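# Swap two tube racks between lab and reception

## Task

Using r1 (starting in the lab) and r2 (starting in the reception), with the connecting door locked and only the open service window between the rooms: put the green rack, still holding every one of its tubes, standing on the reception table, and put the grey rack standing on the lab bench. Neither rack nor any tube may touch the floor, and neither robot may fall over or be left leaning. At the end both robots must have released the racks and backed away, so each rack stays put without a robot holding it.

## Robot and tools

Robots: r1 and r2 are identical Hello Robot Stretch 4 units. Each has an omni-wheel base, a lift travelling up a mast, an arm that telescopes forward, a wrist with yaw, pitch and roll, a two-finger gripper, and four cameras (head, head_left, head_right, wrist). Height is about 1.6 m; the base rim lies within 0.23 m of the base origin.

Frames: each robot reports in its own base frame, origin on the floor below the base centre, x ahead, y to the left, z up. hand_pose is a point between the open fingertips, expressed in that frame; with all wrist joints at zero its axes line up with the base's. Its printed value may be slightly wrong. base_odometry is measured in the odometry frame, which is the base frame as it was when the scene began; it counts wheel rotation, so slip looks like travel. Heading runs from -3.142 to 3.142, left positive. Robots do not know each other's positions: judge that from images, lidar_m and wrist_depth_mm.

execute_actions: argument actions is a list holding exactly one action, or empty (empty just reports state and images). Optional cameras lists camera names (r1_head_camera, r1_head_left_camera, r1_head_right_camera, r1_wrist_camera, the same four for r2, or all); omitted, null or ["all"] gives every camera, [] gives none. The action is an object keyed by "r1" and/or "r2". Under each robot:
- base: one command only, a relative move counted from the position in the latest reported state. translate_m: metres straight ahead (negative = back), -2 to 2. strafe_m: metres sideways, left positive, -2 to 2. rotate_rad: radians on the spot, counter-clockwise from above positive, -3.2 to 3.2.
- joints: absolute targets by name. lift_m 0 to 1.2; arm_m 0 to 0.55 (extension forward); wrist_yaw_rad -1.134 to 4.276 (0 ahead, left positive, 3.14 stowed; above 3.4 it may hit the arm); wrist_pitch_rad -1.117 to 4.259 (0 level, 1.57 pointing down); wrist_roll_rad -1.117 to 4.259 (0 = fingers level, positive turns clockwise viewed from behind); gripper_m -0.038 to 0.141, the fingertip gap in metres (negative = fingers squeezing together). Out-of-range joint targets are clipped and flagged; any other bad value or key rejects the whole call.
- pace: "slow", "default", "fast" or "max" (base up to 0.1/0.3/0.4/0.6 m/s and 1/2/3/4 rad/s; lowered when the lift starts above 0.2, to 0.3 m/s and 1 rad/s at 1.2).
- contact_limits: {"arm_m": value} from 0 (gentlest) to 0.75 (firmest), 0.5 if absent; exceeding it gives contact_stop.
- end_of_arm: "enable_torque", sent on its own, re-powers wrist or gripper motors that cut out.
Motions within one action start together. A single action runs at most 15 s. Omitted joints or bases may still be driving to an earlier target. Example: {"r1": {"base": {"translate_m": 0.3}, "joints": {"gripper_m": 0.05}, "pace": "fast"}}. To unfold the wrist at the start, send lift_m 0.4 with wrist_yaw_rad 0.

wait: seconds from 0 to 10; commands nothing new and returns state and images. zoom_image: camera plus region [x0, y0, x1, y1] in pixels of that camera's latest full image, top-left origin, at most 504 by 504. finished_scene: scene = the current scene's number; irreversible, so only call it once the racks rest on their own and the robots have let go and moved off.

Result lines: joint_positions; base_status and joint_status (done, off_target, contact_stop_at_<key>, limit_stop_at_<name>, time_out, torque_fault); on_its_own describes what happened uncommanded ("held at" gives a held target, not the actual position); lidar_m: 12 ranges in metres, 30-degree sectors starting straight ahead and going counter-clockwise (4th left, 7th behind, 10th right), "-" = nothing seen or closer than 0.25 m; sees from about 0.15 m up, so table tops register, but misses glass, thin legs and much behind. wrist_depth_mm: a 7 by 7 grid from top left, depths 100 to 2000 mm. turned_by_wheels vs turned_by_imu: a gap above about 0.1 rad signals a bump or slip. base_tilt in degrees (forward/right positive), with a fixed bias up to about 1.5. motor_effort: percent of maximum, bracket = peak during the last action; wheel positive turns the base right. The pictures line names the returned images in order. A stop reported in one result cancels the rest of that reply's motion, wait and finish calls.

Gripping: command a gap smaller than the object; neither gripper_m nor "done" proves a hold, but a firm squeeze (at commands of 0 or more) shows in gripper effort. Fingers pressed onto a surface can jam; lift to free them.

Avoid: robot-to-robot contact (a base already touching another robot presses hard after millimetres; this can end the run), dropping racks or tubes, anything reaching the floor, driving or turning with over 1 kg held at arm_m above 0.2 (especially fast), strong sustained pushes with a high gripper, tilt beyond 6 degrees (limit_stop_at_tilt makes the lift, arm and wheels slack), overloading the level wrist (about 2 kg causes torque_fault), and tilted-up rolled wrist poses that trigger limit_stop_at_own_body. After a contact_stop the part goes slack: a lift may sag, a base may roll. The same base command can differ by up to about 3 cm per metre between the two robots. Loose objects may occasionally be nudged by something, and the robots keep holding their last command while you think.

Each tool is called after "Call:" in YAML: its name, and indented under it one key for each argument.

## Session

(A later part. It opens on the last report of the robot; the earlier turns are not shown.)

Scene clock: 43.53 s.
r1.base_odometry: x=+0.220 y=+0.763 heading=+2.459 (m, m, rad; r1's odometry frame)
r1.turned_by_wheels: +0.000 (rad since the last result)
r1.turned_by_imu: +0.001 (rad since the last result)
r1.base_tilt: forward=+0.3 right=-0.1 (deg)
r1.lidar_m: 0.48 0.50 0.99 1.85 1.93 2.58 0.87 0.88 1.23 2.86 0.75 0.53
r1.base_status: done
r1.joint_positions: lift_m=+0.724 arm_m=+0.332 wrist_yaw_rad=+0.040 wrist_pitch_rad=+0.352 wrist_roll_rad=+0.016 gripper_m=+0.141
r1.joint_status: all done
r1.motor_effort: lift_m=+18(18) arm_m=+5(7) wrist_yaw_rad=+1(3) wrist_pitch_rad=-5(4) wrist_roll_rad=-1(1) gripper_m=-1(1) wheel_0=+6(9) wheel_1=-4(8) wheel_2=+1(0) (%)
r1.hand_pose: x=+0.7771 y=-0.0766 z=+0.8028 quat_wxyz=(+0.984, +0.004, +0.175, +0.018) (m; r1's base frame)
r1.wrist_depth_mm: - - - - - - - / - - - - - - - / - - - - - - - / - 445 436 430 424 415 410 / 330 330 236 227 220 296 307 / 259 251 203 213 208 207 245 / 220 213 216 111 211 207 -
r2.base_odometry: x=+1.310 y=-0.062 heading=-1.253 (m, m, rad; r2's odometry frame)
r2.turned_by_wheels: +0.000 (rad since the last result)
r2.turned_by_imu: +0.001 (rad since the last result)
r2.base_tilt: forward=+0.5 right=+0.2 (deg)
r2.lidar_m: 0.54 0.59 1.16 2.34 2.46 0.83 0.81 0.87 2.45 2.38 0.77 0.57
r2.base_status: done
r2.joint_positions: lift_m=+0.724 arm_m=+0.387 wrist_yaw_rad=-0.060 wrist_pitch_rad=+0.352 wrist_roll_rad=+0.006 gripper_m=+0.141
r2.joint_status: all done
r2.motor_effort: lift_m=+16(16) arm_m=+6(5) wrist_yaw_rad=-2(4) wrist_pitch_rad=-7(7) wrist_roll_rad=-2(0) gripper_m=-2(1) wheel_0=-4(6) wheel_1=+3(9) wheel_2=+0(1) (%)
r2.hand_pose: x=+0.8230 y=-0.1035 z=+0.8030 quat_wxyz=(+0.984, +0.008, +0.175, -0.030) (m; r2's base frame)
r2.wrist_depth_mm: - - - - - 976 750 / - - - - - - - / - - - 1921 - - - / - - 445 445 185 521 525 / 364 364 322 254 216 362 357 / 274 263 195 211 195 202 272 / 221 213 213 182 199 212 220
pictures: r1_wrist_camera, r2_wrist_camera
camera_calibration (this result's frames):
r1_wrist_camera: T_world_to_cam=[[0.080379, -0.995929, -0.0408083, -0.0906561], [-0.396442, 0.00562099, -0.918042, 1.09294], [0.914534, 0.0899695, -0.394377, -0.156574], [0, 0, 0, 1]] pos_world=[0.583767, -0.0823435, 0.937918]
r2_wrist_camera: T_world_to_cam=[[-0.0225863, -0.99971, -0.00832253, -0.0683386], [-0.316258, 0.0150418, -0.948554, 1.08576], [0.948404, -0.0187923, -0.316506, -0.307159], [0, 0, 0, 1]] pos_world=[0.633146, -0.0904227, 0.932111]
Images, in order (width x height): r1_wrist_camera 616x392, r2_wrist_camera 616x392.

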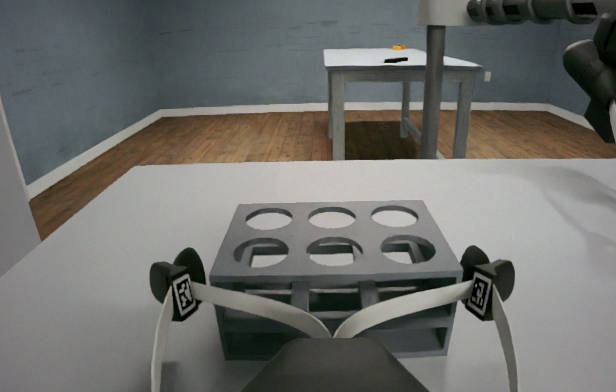

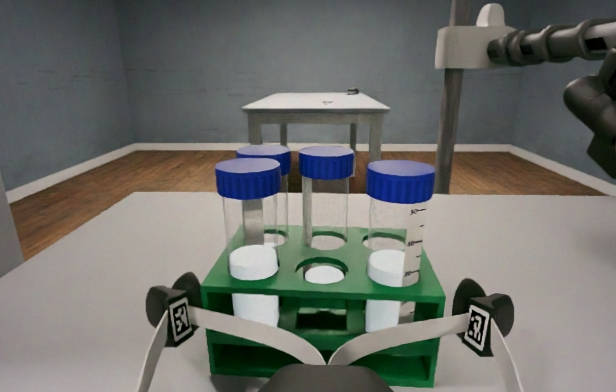

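Call:
execute_actions:
  actions:
    - {"r1":{"joints":{"gripper_m":0.065}},"r2":{"joints":{"gripper_m":0.06,"arm_m":0.394}}}
  cameras: []

Call:
execute_actions:
  actions:
    - {"r1":{"joints":{"lift_m":0.765}},"r2":{"joints":{"lift_m":0.765}}}
  cameras: ["r1_wrist_camera","r2_wrist_camera"]

Scene clock: 45.57 s.
r1.base_odometry: x=+0.220 y=+0.763 heading=+2.459 (m, m, rad; r1's odometry frame)
r1.turned_by_wheels: +0.000 (rad since the last result)
r1.turned_by_imu: +0.001 (rad since the last result)
r1.base_tilt: forward=+0.4 right=-0.2 (deg)
r1.lidar_m: 0.48 0.52 0.97 1.84 1.92 2.56 0.87 0.91 1.22 2.87 0.77 0.51
r1.base_status: not commanded
r1.joint_positions: lift_m=+0.724 arm_m=+0.332 wrist_yaw_rad=+0.040 wrist_pitch_rad=+0.353 wrist_roll_rad=+0.016 gripper_m=+0.065
r1.joint_status: all done
r1.motor_effort: lift_m=+19(19) arm_m=+5(5) wrist_yaw_rad=+0(1) wrist_pitch_rad=-7(8) wrist_roll_rad=+0(0) gripper_m=-20(18) wheel_0=+6(6) wheel_1=-4(4) wheel_2=+0(0) (%)
r1.hand_pose: x=+0.7770 y=-0.0766 z=+0.8025 quat_wxyz=(+0.984, +0.004, +0.176, +0.018) (m; r1's base frame)
r1.wrist_depth_mm: - - - - - - - / - - - - - - - / - - - - - - - / - 445 433 424 418 413 404 / 329 327 222 210 207 307 306 / 258 237 189 212 192 179 253 / 219 213 206 111 138 206 -
r2.base_odometry: x=+1.310 y=-0.062 heading=-1.253 (m, m, rad; r2's odometry frame)
r2.turned_by_wheels: +0.000 (rad since the last result)
r2.turned_by_imu: +0.001 (rad since the last result)
r2.base_tilt: forward=+0.7 right=+0.0 (deg)
r2.lidar_m: 0.54 0.58 1.17 2.33 2.46 0.84 0.80 0.86 2.46 2.37 0.79 0.58
r2.base_status: not commanded
r2.joint_positions: lift_m=+0.724 arm_m=+0.393 wrist_yaw_rad=-0.060 wrist_pitch_rad=+0.355 wrist_roll_rad=+0.006 gripper_m=+0.061
r2.joint_status: all done
r2.motor_effort: lift_m=+16(16) arm_m=+6(6) wrist_yaw_rad=-3(1) wrist_pitch_rad=-14(16) wrist_roll_rad=+0(2) gripper_m=-22(21) wheel_0=-4(4) wheel_1=+3(3) wheel_2=+0(0) (%)
r2.hand_pose: x=+0.8288 y=-0.1035 z=+0.8024 quat_wxyz=(+0.984, +0.008, +0.176, -0.030) (m; r2's base frame)
r2.wrist_depth_mm: - - - - - 976 750 / - - - - - - - / - - - 1921 - - - / - - 196 477 436 508 512 / 357 357 232 235 216 353 353 / 271 259 178 189 174 180 268 / 217 204 180 178 178 174 175
pictures: none
No camera images: the call's "cameras" was empty. Leave "cameras" out to get every camera's image.

Scene clock: 46.60 s.
r1.base_odometry: x=+0.220 y=+0.763 heading=+2.459 (m, m, rad; r1's odometry frame)
r1.turned_by_wheels: +0.000 (rad since the last result)
r1.turned_by_imu: +0.000 (rad since the last result)
r1.base_tilt: forward=+0.5 right=-0.2 (deg)
r1.lidar_m: 0.49 0.50 0.95 1.85 1.93 2.57 0.86 0.90 1.21 2.86 0.76 0.53
r1.base_status: not commanded
r1.joint_positions: lift_m=+0.765 arm_m=+0.332 wrist_yaw_rad=+0.040 wrist_pitch_rad=+0.353 wrist_roll_rad=+0.016 gripper_m=+0.065
r1.joint_status: all done
r1.motor_effort: lift_m=+23(27) arm_m=+5(5) wrist_yaw_rad=+1(1) wrist_pitch_rad=-7(9) wrist_roll_rad=-1(1) gripper_m=-20(21) wheel_0=+6(6) wheel_1=-4(4) wheel_2=+0(1) (%)
r1.hand_pose: x=+0.7770 y=-0.0766 z=+0.8431 quat_wxyz=(+0.984, +0.004, +0.176, +0.018) (m; r1's base frame)
r1.wrist_depth_mm: - - - - - - - / - - - - - - - / - - - - - - - / - - 535 530 517 508 500 / 384 407 223 210 207 382 379 / 320 294 189 212 192 179 312 / 271 263 255 111 138 254 -
r2.base_odometry: x=+1.310 y=-0.062 heading=-1.253 (m, m, rad; r2's odometry frame)
r2.turned_by_wheels: +0.000 (rad since the last result)
r2.turned_by_imu: +0.000 (rad since the last result)
r2.base_tilt: forward=+0.5 right=+0.2 (deg)
r2.lidar_m: 0.54 0.58 1.13 2.34 2.45 0.84 0.81 0.84 2.44 2.37 0.78 0.56
r2.base_status: not commanded
r2.joint_positions: lift_m=+0.764 arm_m=+0.393 wrist_yaw_rad=-0.060 wrist_pitch_rad=+0.355 wrist_roll_rad=+0.006 gripper_m=+0.061
r2.joint_status: all done
r2.motor_effort: lift_m=+26(26) arm_m=+6(5) wrist_yaw_rad=-3(2) wrist_pitch_rad=-16(16) wrist_roll_rad=-1(0) gripper_m=-23(22) wheel_0=-4(4) wheel_1=+3(3) wheel_2=+0(0) (%)
r2.hand_pose: x=+0.8288 y=-0.1034 z=+0.8425 quat_wxyz=(+0.984, +0.008, +0.176, -0.030) (m; r2's base frame)
r2.wrist_depth_mm: - - - - - 976 750 / - - - - - - - / - - - 1921 - - - / - - 196 - 549 - - / - 449 231 235 216 439 439 / 336 322 179 188 174 181 334 / 271 252 180 179 178 174 199
pictures: r1_wrist_camera, r2_wrist_camera
camera_calibration (this result's frames):
r1_wrist_camera: T_world_to_cam=[[0.0803272, -0.995931, -0.0408602, -0.088925], [-0.397612, 0.00557432, -0.917537, 1.13037], [0.914031, 0.0899497, -0.395546, -0.139217], [0, 0, 0, 1]] pos_world=[0.583838, -0.0823417, 0.978451]
r2_wrist_camera: T_world_to_cam=[[-0.0225435, -0.99971, -0.00842544, -0.0677953], [-0.31888, 0.0151776, -0.947674, 1.1264], [0.947527, -0.0186772, -0.31913, -0.297197], [0, 0, 0, 1]] pos_world=[0.63926, -0.0904226, 0.972043]
Images, in order (width x height): r1_wrist_camera 616x392, r2_wrist_camera 616x392.

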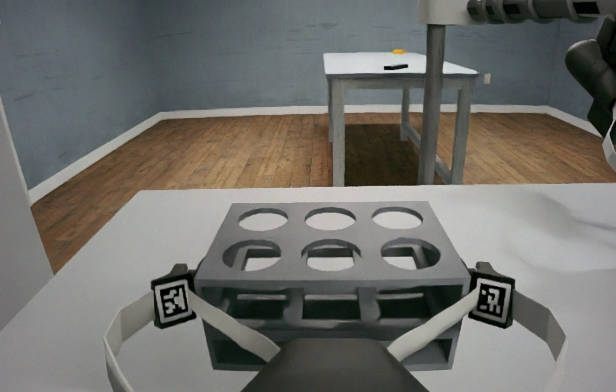

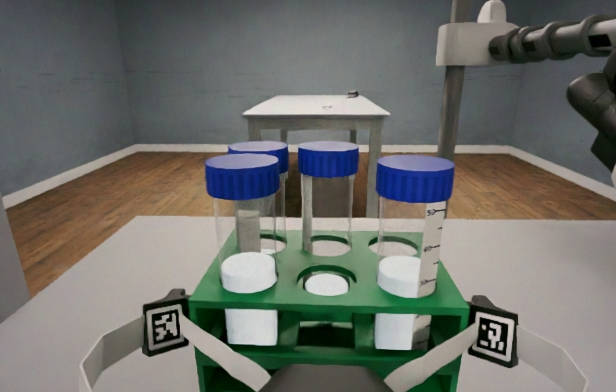

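Call:
execute_actions:
  actions:
    - {"r1":{"base":{"translate_m":-0.3},"joints":{"lift_m":0.79,"arm_m":0.02},"pace":"fast"},"r2":{"base":{"translate_m":-0.3},"joints":{"lift_m":0.79,"arm_m":0.02},"pace":"fast"}}
  cameras: []

Call:
execute_actions:
  actions:
    - {"r1":{"base":{"rotate_rad":-2.45}},"r2":{"base":{"rotate_rad":2.95}}}
  cameras: ["r1_head_camera","r2_head_camera","r2_wrist_camera"]

Scene clock: 48.93 s.
r1.base_odometry: x=+0.452 y=+0.573 heading=+2.458 (m, m, rad; r1's odometry frame)
r1.turned_by_wheels: -0.001 (rad since the last result)
r1.turned_by_imu: +0.001 (rad since the last result)
r1.base_tilt: forward=+0.4 right=-0.3 (deg)
r1.lidar_m: 0.47 1.03 1.37 1.83 1.92 2.56 0.65 0.59 0.79 2.88 1.51 0.83
r1.base_status: done
r1.joint_positions: lift_m=+0.790 arm_m=+0.021 wrist_yaw_rad=+0.040 wrist_pitch_rad=+0.354 wrist_roll_rad=+0.016 gripper_m=+0.065
r1.joint_status: all done
r1.motor_effort: lift_m=+22(22) arm_m=-4(5) wrist_yaw_rad=+1(1) wrist_pitch_rad=-8(9) wrist_roll_rad=-1(1) gripper_m=-21(21) wheel_0=-4(9) wheel_1=-3(9) wheel_2=-2(12) (%)
r1.hand_pose: x=+0.4655 y=-0.0766 z=+0.8681 quat_wxyz=(+0.984, +0.004, +0.176, +0.018) (m; r1's base frame)
r1.wrist_depth_mm: 723 723 - - - - - / 768 759 - - - - - / 809 809 820 891 866 854 854 / 878 866 615 615 603 615 603 / 931 917 223 211 207 878 878 / 991 960 189 213 192 179 946 / 1060 1078 1042 111 138 1042 -
r2.base_odometry: x=+1.217 y=+0.223 heading=-1.254 (m, m, rad; r2's odometry frame)
r2.turned_by_wheels: +0.000 (rad since the last result)
r2.turned_by_imu: +0.000 (rad since the last result)
r2.base_tilt: forward=+0.6 right=+0.1 (deg)
r2.lidar_m: 0.40 0.95 1.59 2.34 2.47 0.54 0.52 0.55 2.42 2.33 1.49 0.41
r2.base_status: done
r2.joint_positions: lift_m=+0.790 arm_m=+0.021 wrist_yaw_rad=-0.060 wrist_pitch_rad=+0.355 wrist_roll_rad=+0.006 gripper_m=+0.061
r2.joint_status: all done
r2.motor_effort: lift_m=+25(28) arm_m=-5(6) wrist_yaw_rad=-1(3) wrist_pitch_rad=-16(16) wrist_roll_rad=-2(1) gripper_m=-22(23) wheel_0=+0(8) wheel_1=+0(8) wheel_2=-2(12) (%)
r2.hand_pose: x=+0.4565 y=-0.1035 z=+0.8674 quat_wxyz=(+0.984, +0.008, +0.177, -0.030) (m; r2's base frame)
r2.wrist_depth_mm: 768 768 - - - - - / 820 809 - - - - - / 854 854 878 - - - 917 / 891 878 196 661 640 723 723 / 946 946 233 235 216 904 904 / 1008 976 179 189 175 180 946 / 1078 1060 180 179 178 174 976
pictures: none
No camera images: the call's "cameras" was empty. Leave "cameras" out to get every camera's image.

Scene clock: 51.70 s.
r1.base_odometry: x=+0.453 y=+0.573 heading=+0.009 (m, m, rad; r1's odometry frame)
r1.turned_by_wheels: -2.449 (rad since the last result)
r1.turned_by_imu: -2.510 (rad since the last result)
r1.base_tilt: forward=+0.3 right=-0.3 (deg)
r1.lidar_m: 0.43 0.95 2.88 1.04 0.79 0.78 1.13 1.61 1.81 2.00 2.95 0.59
r1.base_status: done
r1.joint_positions: lift_m=+0.790 arm_m=+0.021 wrist_yaw_rad=+0.040 wrist_pitch_rad=+0.354 wrist_roll_rad=+0.016 gripper_m=+0.065
r1.joint_status: not commanded
r1.motor_effort: lift_m=+22(22) arm_m=-4(4) wrist_yaw_rad=+0(2) wrist_pitch_rad=-9(9) wrist_roll_rad=-1(1) gripper_m=-22(17) wheel_0=+3(9) wheel_1=+2(12) wheel_2=+3(9) (%)
r1.hand_pose: x=+0.4656 y=-0.0766 z=+0.8682 quat_wxyz=(+0.984, +0.004, +0.176, +0.018) (m; r1's base frame)
r1.wrist_depth_mm: - - - - - - - / - - - - - 1708 - / - - 904 878 854 854 842 / - - 647 597 585 574 654 / 1983 1808 223 210 206 430 1708 / 1537 1397 189 212 192 179 1464 / 1281 1255 991 111 138 1205 -
r2.base_odometry: x=+1.217 y=+0.223 heading=+1.696 (m, m, rad; r2's odometry frame)
r2.turned_by_wheels: +2.949 (rad since the last result)
r2.turned_by_imu: +2.932 (rad since the last result)
r2.base_tilt: forward=+0.7 right=+0.1 (deg)
r2.lidar_m: 0.40 0.51 0.64 2.38 1.89 0.96 0.86 0.85 1.32 2.34 2.35 0.41
r2.base_status: done
r2.joint_positions: lift_m=+0.790 arm_m=+0.021 wrist_yaw_rad=-0.060 wrist_pitch_rad=+0.355 wrist_roll_rad=+0.006 gripper_m=+0.061
r2.joint_status: not commanded
r2.motor_effort: lift_m=+25(25) arm_m=-5(5) wrist_yaw_rad=-4(3) wrist_pitch_rad=-16(16) wrist_roll_rad=-1(1) gripper_m=-24(23) wheel_0=-3(8) wheel_1=-3(9) wheel_2=-1(9) (%)
r2.hand_pose: x=+0.4566 y=-0.1034 z=+0.8674 quat_wxyz=(+0.984, +0.008, +0.176, -0.030) (m; r2's base frame)
r2.wrist_depth_mm: - - - - - - - / - - - - - - - / - 1336 1336 1366 - - - / 741 732 196 668 621 - - / 504 473 232 235 216 - - / 382 366 178 189 174 180 1618 / 317 324 180 179 178 174 1255
pictures: r1_head_camera, r2_head_camera, r2_wrist_camera
camera_calibration (this result's frames):
r2_wrist_camera: T_world_to_cam=[[-0.0225257, -0.999711, -0.00844196, -0.075962], [-0.319088, 0.0151917, -0.947603, 1.03143], [0.947457, -0.0186517, -0.319338, 0.0636661], [0, 0, 0, 1]] pos_world=[0.267087, -0.0904218, 0.997081]
Images, in order (width x height): r1_head_camera 420x560, r2_head_camera 420x560, r2_wrist_camera 616x392.

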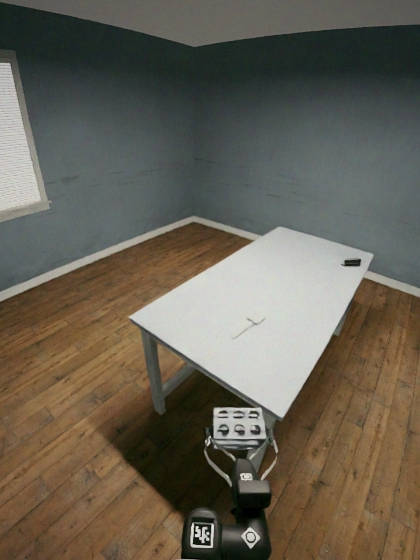

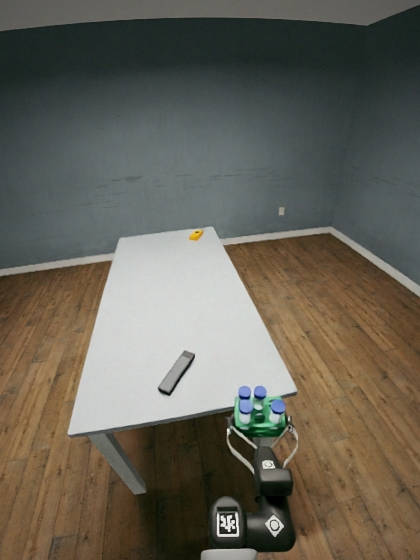

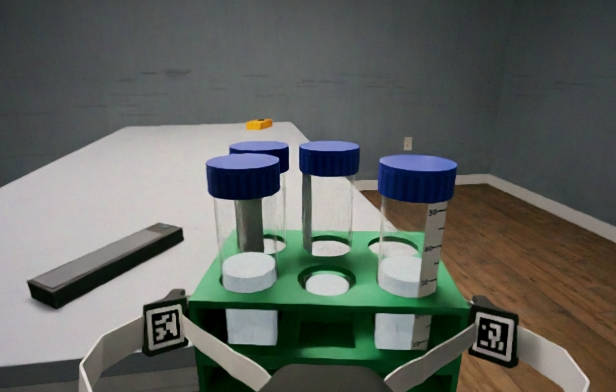

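Call:
execute_actions:
  actions:
    - {"r1":{"base":{"rotate_rad":-0.2},"joints":{"arm_m":0.42,"lift_m":0.755}},"r2":{"base":{"rotate_rad":0.11},"joints":{"arm_m":0.46,"lift_m":0.755}}}
  cameras: ["r1_head_camera","r2_head_camera","r2_wrist_camera","r1_wrist_camera"]

Scene clock: 54.30 s.
r1.base_odometry: x=+0.452 y=+0.573 heading=-0.190 (m, m, rad; r1's odometry frame)
r1.turned_by_wheels: -0.199 (rad since the last result)
r1.turned_by_imu: -0.203 (rad since the last result)
r1.base_tilt: forward=+0.3 right=-0.4 (deg)
r1.lidar_m: 0.59 0.75 2.86 1.65 0.89 0.79 0.86 1.29 1.84 1.87 2.44 0.93
r1.base_status: done
r1.joint_positions: lift_m=+0.755 arm_m=+0.419 wrist_yaw_rad=+0.040 wrist_pitch_rad=+0.353 wrist_roll_rad=+0.016 gripper_m=+0.065
r1.joint_status: all done
r1.motor_effort: lift_m=+18(20) arm_m=+4(4) wrist_yaw_rad=+0(1) wrist_pitch_rad=-7(8) wrist_roll_rad=-1(0) gripper_m=-19(17) wheel_0=+5(8) wheel_1=+4(9) wheel_2=+2(10) (%)
r1.hand_pose: x=+0.8641 y=-0.0765 z=+0.8335 quat_wxyz=(+0.984, +0.004, +0.176, +0.018) (m; r1's base frame)
r1.wrist_depth_mm: - - - - - - - / - - - - 1430 - - / - - 768 750 732 715 - / 530 521 512 504 492 484 - / 387 387 223 210 207 362 387 / 303 278 189 213 192 179 304 / 257 250 241 111 138 241 -
r2.base_odometry: x=+1.217 y=+0.223 heading=+1.806 (m, m, rad; r2's odometry frame)
r2.turned_by_wheels: +0.110 (rad since the last result)
r2.turned_by_imu: +0.110 (rad since the last result)
r2.base_tilt: forward=+0.6 right=+0.1 (deg)
r2.lidar_m: 0.52 0.54 2.53 2.37 1.61 0.92 0.85 0.86 1.46 2.34 2.39 0.55
r2.base_status: done
r2.joint_positions: lift_m=+0.755 arm_m=+0.459 wrist_yaw_rad=-0.060 wrist_pitch_rad=+0.355 wrist_roll_rad=+0.006 gripper_m=+0.061
r2.joint_status: all done
r2.motor_effort: lift_m=+16(24) arm_m=+5(6) wrist_yaw_rad=-2(2) wrist_pitch_rad=-14(16) wrist_roll_rad=-1(1) gripper_m=-23(23) wheel_0=+0(7) wheel_1=-1(9) wheel_2=-1(7) (%)
r2.hand_pose: x=+0.8948 y=-0.1034 z=+0.8333 quat_wxyz=(+0.984, +0.008, +0.176, -0.030) (m; r2's base frame)
r2.wrist_depth_mm: - - - - - - - / - - - - - - - / - 1138 1138 1098 - - - / 615 615 197 559 512 - - / 421 424 232 235 216 1921 - / 320 306 179 189 175 181 1576 / 257 239 180 179 179 174 237
pictures: r1_head_camera, r1_wrist_camera, r2_head_camera, r2_wrist_camera
camera_calibration (this result's frames):
r1_wrist_camera: T_world_to_cam=[[0.0806589, -0.995904, -0.0408513, -0.0965122], [-0.397593, 0.00543586, -0.917546, 1.15616], [0.91401, 0.0902504, -0.395526, -0.22257], [0, 0, 0, 1]] pos_world=[0.670898, -0.0823146, 0.968857]
r2_wrist_camera: T_world_to_cam=[[-0.0224654, -0.999712, -0.00843103, -0.0664283], [-0.318801, 0.0151564, -0.947701, 1.13874], [0.947555, -0.0186026, -0.319049, -0.362772], [0, 0, 0, 1]] pos_world=[0.705286, -0.0904169, 0.962883]
Images, in order (width x height): r1_head_camera 420x560, r1_wrist_camera 616x392, r2_head_camera 420x560, r2_wrist_camera 616x392.

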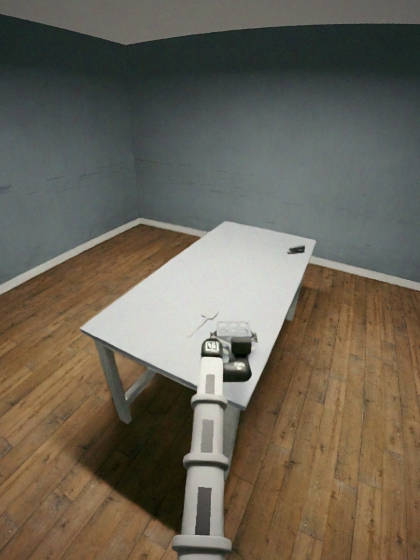

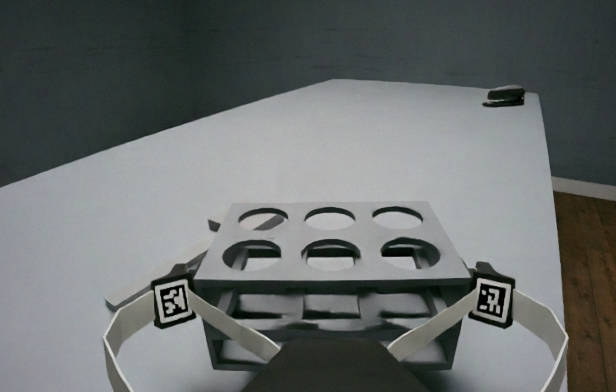

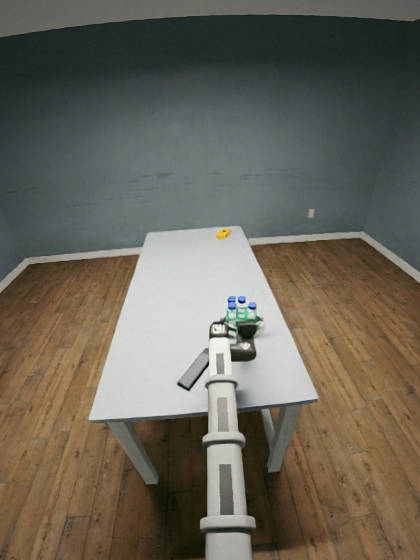

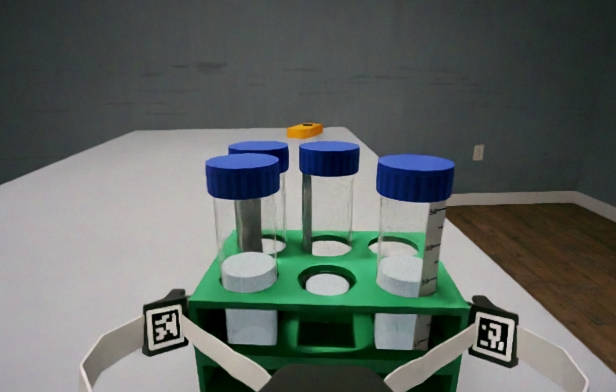

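Call:
execute_actions:
  actions:
    - {"r1":{"joints":{"lift_m":0.724},"pace":"slow"},"r2":{"joints":{"lift_m":0.724,"wrist_yaw_rad":0.08},"pace":"slow"}}
  cameras: []

Call:
execute_actions:
  actions:
    - {"r1":{"joints":{"gripper_m":0.141}},"r2":{"joints":{"gripper_m":0.141}}}
  cameras: ["r2_wrist_camera","r1_wrist_camera"]

Call:
execute_actions:
  actions:
    - {"r1":{"base":{"translate_m":-0.15},"joints":{"arm_m":0,"lift_m":0.75},"pace":"fast"},"r2":{"base":{"translate_m":-0.15},"joints":{"arm_m":0,"lift_m":0.75},"pace":"fast"}}
  cameras: ["r1_head_camera","r2_head_camera","r2_wrist_camera","r1_wrist_camera"]

Scene clock: 55.63 s.
r1.base_odometry: x=+0.452 y=+0.573 heading=-0.190 (m, m, rad; r1's odometry frame)
r1.turned_by_wheels: +0.000 (rad since the last result)
r1.turned_by_imu: +0.000 (rad since the last result)
r1.base_tilt: forward=+0.4 right=-0.2 (deg)
r1.lidar_m: 0.59 0.75 2.85 1.63 0.88 0.77 0.87 1.29 1.82 1.87 2.44 0.93
r1.base_status: not commanded
r1.joint_positions: lift_m=+0.724 arm_m=+0.419 wrist_yaw_rad=+0.040 wrist_pitch_rad=+0.353 wrist_roll_rad=+0.016 gripper_m=+0.065
r1.joint_status: all done
r1.motor_effort: lift_m=+18(17) arm_m=+5(4) wrist_yaw_rad=+0(1) wrist_pitch_rad=-8(9) wrist_roll_rad=-1(1) gripper_m=-18(19) wheel_0=+5(5) wheel_1=+5(5) wheel_2=+2(2) (%)
r1.hand_pose: x=+0.8641 y=-0.0765 z=+0.8025 quat_wxyz=(+0.984, +0.004, +0.176, +0.018) (m; r1's base frame)
r1.wrist_depth_mm: - - - - - - - / - - - 1229 1205 1182 - / - 676 647 627 615 609 - / 445 439 404 421 415 407 466 / 327 325 223 210 206 307 310 / 257 236 189 212 192 179 251 / 217 211 205 111 138 204 -
r2.base_odometry: x=+1.217 y=+0.223 heading=+1.806 (m, m, rad; r2's odometry frame)
r2.turned_by_wheels: +0.000 (rad since the last result)
r2.turned_by_imu: +0.000 (rad since the last result)
r2.base_tilt: forward=+0.5 right=+0.0 (deg)
r2.lidar_m: 0.52 0.54 2.54 2.36 1.62 0.91 0.85 0.84 1.45 2.33 2.39 0.56
r2.base_status: not commanded
r2.joint_positions: lift_m=+0.724 arm_m=+0.459 wrist_yaw_rad=+0.080 wrist_pitch_rad=+0.355 wrist_roll_rad=+0.006 gripper_m=+0.061
r2.joint_status: all done
r2.motor_effort: lift_m=+16(15) arm_m=+5(5) wrist_yaw_rad=-2(1) wrist_pitch_rad=-15(15) wrist_roll_rad=-1(1) gripper_m=-23(23) wheel_0=+0(0) wheel_1=-1(1) wheel_2=+0(1) (%)
r2.hand_pose: x=+0.9066 y=-0.0656 z=+0.8023 quat_wxyz=(+0.984, -0.004, +0.176, +0.039) (m; r2's base frame)
r2.wrist_depth_mm: - - - - - - - / - - - - - - - / - - 946 931 931 - - / 517 517 197 473 433 508 - / 353 355 233 235 216 351 373 / 270 257 178 189 175 181 266 / 216 201 180 178 179 174 174
pictures: none
No camera images: the call's "cameras" was empty. Leave "cameras" out to get every camera's image.

Scene clock: 57.47 s.
r1.base_odometry: x=+0.452 y=+0.573 heading=-0.190 (m, m, rad; r1's odometry frame)
r1.turned_by_wheels: +0.000 (rad since the last result)
r1.turned_by_imu: +0.000 (rad since the last result)
r1.base_tilt: forward=+0.3 right=-0.3 (deg)
r1.lidar_m: 0.58 0.77 2.88 1.65 0.86 0.78 0.83 1.31 1.83 1.87 2.41 0.92
r1.base_status: not commanded
r1.joint_positions: lift_m=+0.724 arm_m=+0.419 wrist_yaw_rad=+0.040 wrist_pitch_rad=+0.352 wrist_roll_rad=+0.016 gripper_m=+0.141
r1.joint_status: all done
r1.motor_effort: lift_m=+18(18) arm_m=+5(4) wrist_yaw_rad=+0(0) wrist_pitch_rad=-4(8) wrist_roll_rad=-1(1) gripper_m=+0(23) wheel_0=+5(5) wheel_1=+4(5) wheel_2=+2(2) (%)
r1.hand_pose: x=+0.8643 y=-0.0765 z=+0.8030 quat_wxyz=(+0.984, +0.004, +0.175, +0.018) (m; r1's base frame)
r1.wrist_depth_mm: - - - - - - - / - - - 1255 1205 1205 - / - 691 661 640 621 615 - / 452 442 410 427 421 415 469 / 329 327 226 224 222 309 312 / 258 249 209 222 211 206 244 / 219 213 218 111 209 207 -
r2.base_odometry: x=+1.217 y=+0.223 heading=+1.806 (m, m, rad; r2's odometry frame)
r2.turned_by_wheels: +0.000 (rad since the last result)
r2.turned_by_imu: +0.000 (rad since the last result)
r2.base_tilt: forward=+0.6 right=+0.0 (deg)
r2.lidar_m: 0.51 0.53 2.55 2.36 1.64 0.91 0.85 0.88 1.42 2.34 2.39 0.55
r2.base_status: not commanded
r2.joint_positions: lift_m=+0.724 arm_m=+0.459 wrist_yaw_rad=+0.080 wrist_pitch_rad=+0.352 wrist_roll_rad=+0.006 gripper_m=+0.141
r2.joint_status: all done
r2.motor_effort: lift_m=+16(16) arm_m=+5(5) wrist_yaw_rad=+0(1) wrist_pitch_rad=-6(16) wrist_roll_rad=-1(0) gripper_m=+0(23) wheel_0=+0(0) wheel_1=-1(1) wheel_2=-1(1) (%)
r2.hand_pose: x=+0.9069 y=-0.0656 z=+0.8032 quat_wxyz=(+0.984, -0.004, +0.175, +0.039) (m; r2's base frame)
r2.wrist_depth_mm: - - - - - - - / - - - - - - - / - - 976 976 976 - - / 530 530 445 445 191 525 - / 359 362 320 246 216 357 379 / 272 260 193 206 193 198 272 / 220 212 211 180 202 211 218
pictures: r1_wrist_camera, r2_wrist_camera
camera_calibration (this result's frames):
r1_wrist_camera: T_world_to_cam=[[0.0807278, -0.995902, -0.0407825, -0.0978812], [-0.396034, 0.00549888, -0.918219, 1.12742], [0.91468, 0.0902771, -0.393967, -0.236633], [0, 0, 0, 1]] pos_world=[0.67084, -0.0823171, 0.937998]
r2_wrist_camera: T_world_to_cam=[[0.116794, -0.993121, -0.00831592, -0.154528], [-0.314878, -0.0290867, -0.948686, 1.10779], [0.941919, 0.113419, -0.316109, -0.371768], [0, 0, 0, 1]] pos_world=[0.717042, -0.0790771, 0.932144]
Images, in order (width x height): r1_wrist_camera 616x392, r2_wrist_camera 616x392.

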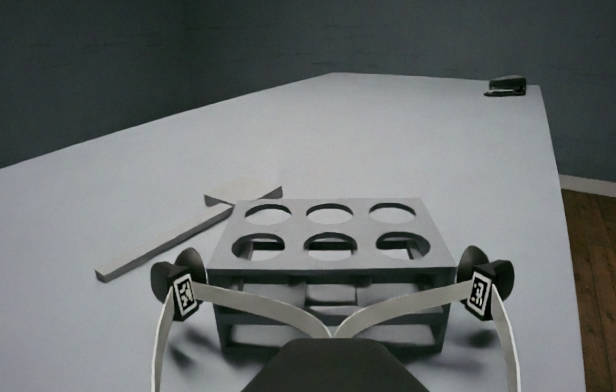

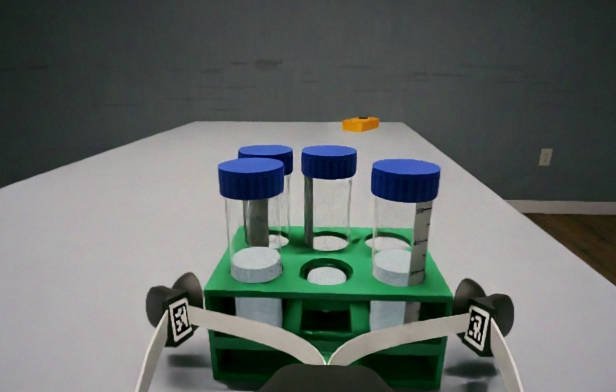

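Scene clock: 59.50 s.
r1.base_odometry: x=+0.305 y=+0.602 heading=-0.191 (m, m, rad; r1's odometry frame)
r1.turned_by_wheels: -0.001 (rad since the last result)
r1.turned_by_imu: +0.000 (rad since the last result)
r1.base_tilt: forward=+0.4 right=-0.3 (deg)
r1.lidar_m: 0.76 0.92 2.93 1.05 0.72 0.64 0.91 1.11 1.76 1.82 2.34 1.31
r1.base_status: done
r1.joint_positions: lift_m=+0.750 arm_m=+0.001 wrist_yaw_rad=+0.040 wrist_pitch_rad=+0.352 wrist_roll_rad=+0.016 gripper_m=+0.141
r1.joint_status: all done
r1.motor_effort: lift_m=+22(25) arm_m=-4(6) wrist_yaw_rad=+0(1) wrist_pitch_rad=-4(5) wrist_roll_rad=-1(0) gripper_m=-1(1) wheel_0=-3(9) wheel_1=-3(11) wheel_2=-2(14) (%)
r1.hand_pose: x=+0.4457 y=-0.0766 z=+0.8285 quat_wxyz=(+0.984, +0.004, +0.175, +0.018) (m; r1's base frame)
r1.wrist_depth_mm: - - - - - - - / - - - 1464 1464 - - / - 820 768 741 788 - - / - - 759 597 - - - / 1863 1808 1708 1661 1808 1756 1756 / 1464 1336 1366 683 1308 1308 1397 / 1255 1205 1255 111 1205 1160 1182
r2.base_odometry: x=+1.252 y=+0.078 heading=+1.805 (m, m, rad; r2's odometry frame)
r2.turned_by_wheels: +0.000 (rad since the last result)
r2.turned_by_imu: +0.000 (rad since the last result)
r2.base_tilt: forward=+0.5 right=-0.1 (deg)
r2.lidar_m: 0.66 0.69 2.48 2.33 1.44 0.75 0.70 0.72 1.22 2.34 2.42 0.71
r2.base_status: done
r2.joint_positions: lift_m=+0.750 arm_m=+0.001 wrist_yaw_rad=+0.080 wrist_pitch_rad=+0.352 wrist_roll_rad=+0.006 gripper_m=+0.141
r2.joint_status: all done
r2.motor_effort: lift_m=+24(25) arm_m=-5(6) wrist_yaw_rad=+0(3) wrist_pitch_rad=-7(7) wrist_roll_rad=-2(1) gripper_m=-1(0) wheel_0=-1(9) wheel_1=-2(9) wheel_2=-1(12) (%)
r2.hand_pose: x=+0.4492 y=-0.0656 z=+0.8283 quat_wxyz=(+0.984, -0.004, +0.175, +0.039) (m; r2's base frame)
r2.wrist_depth_mm: - - - - - - - / - - - - - - - / - - 1138 976 976 - - / - 621 585 615 609 609 - / 539 535 521 508 480 477 1983 / 585 1499 217 1618 1499 202 1576 / 1205 1182 1281 699 1182 554 1255
pictures: r1_head_camera, r1_wrist_camera, r2_head_camera, r2_wrist_camera
camera_calibration (this result's frames):
r1_wrist_camera: T_world_to_cam=[[0.0803423, -0.995932, -0.0408039, -0.0629688], [-0.396515, 0.00562438, -0.918011, 0.985189], [0.914506, 0.0899345, -0.39445, 0.156694], [0, 0, 0, 1]] pos_world=[0.252404, -0.0823458, 0.963653]
r2_wrist_camera: T_world_to_cam=[[0.116857, -0.993114, -0.00833539, -0.100852], [-0.315366, -0.0291471, -0.948522, 0.987608], [0.941748, 0.11347, -0.316601, 0.0678474], [0, 0, 0, 1]] pos_world=[0.259348, -0.07907, 0.957408]
Images, in order (width x height): r1_head_camera 420x560, r1_wrist_camera 616x392, r2_head_camera 420x560, r2_wrist_camera 616x392.

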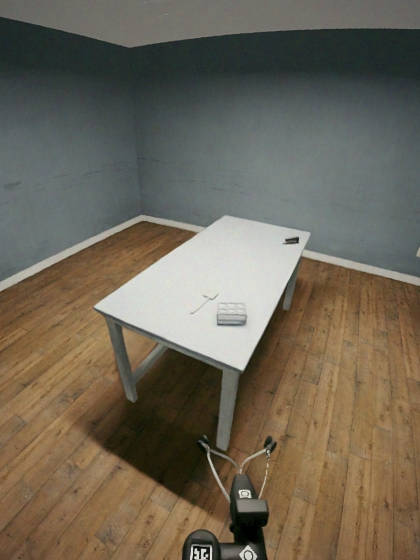

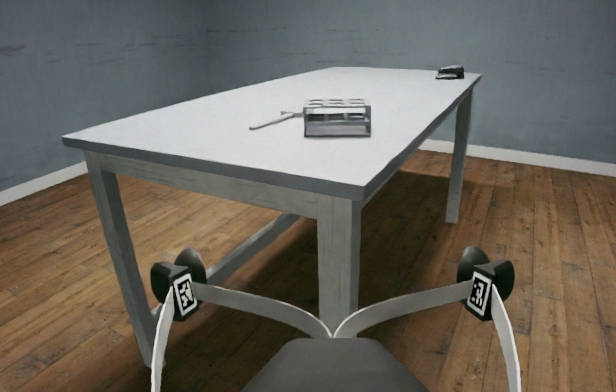

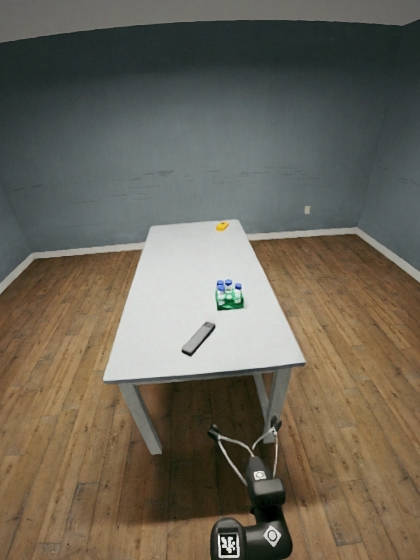

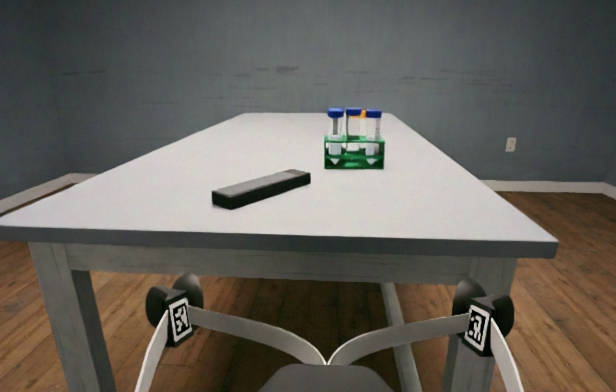

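Call:
finished_scene:
  scene: 1

The scene is finished: the task was done.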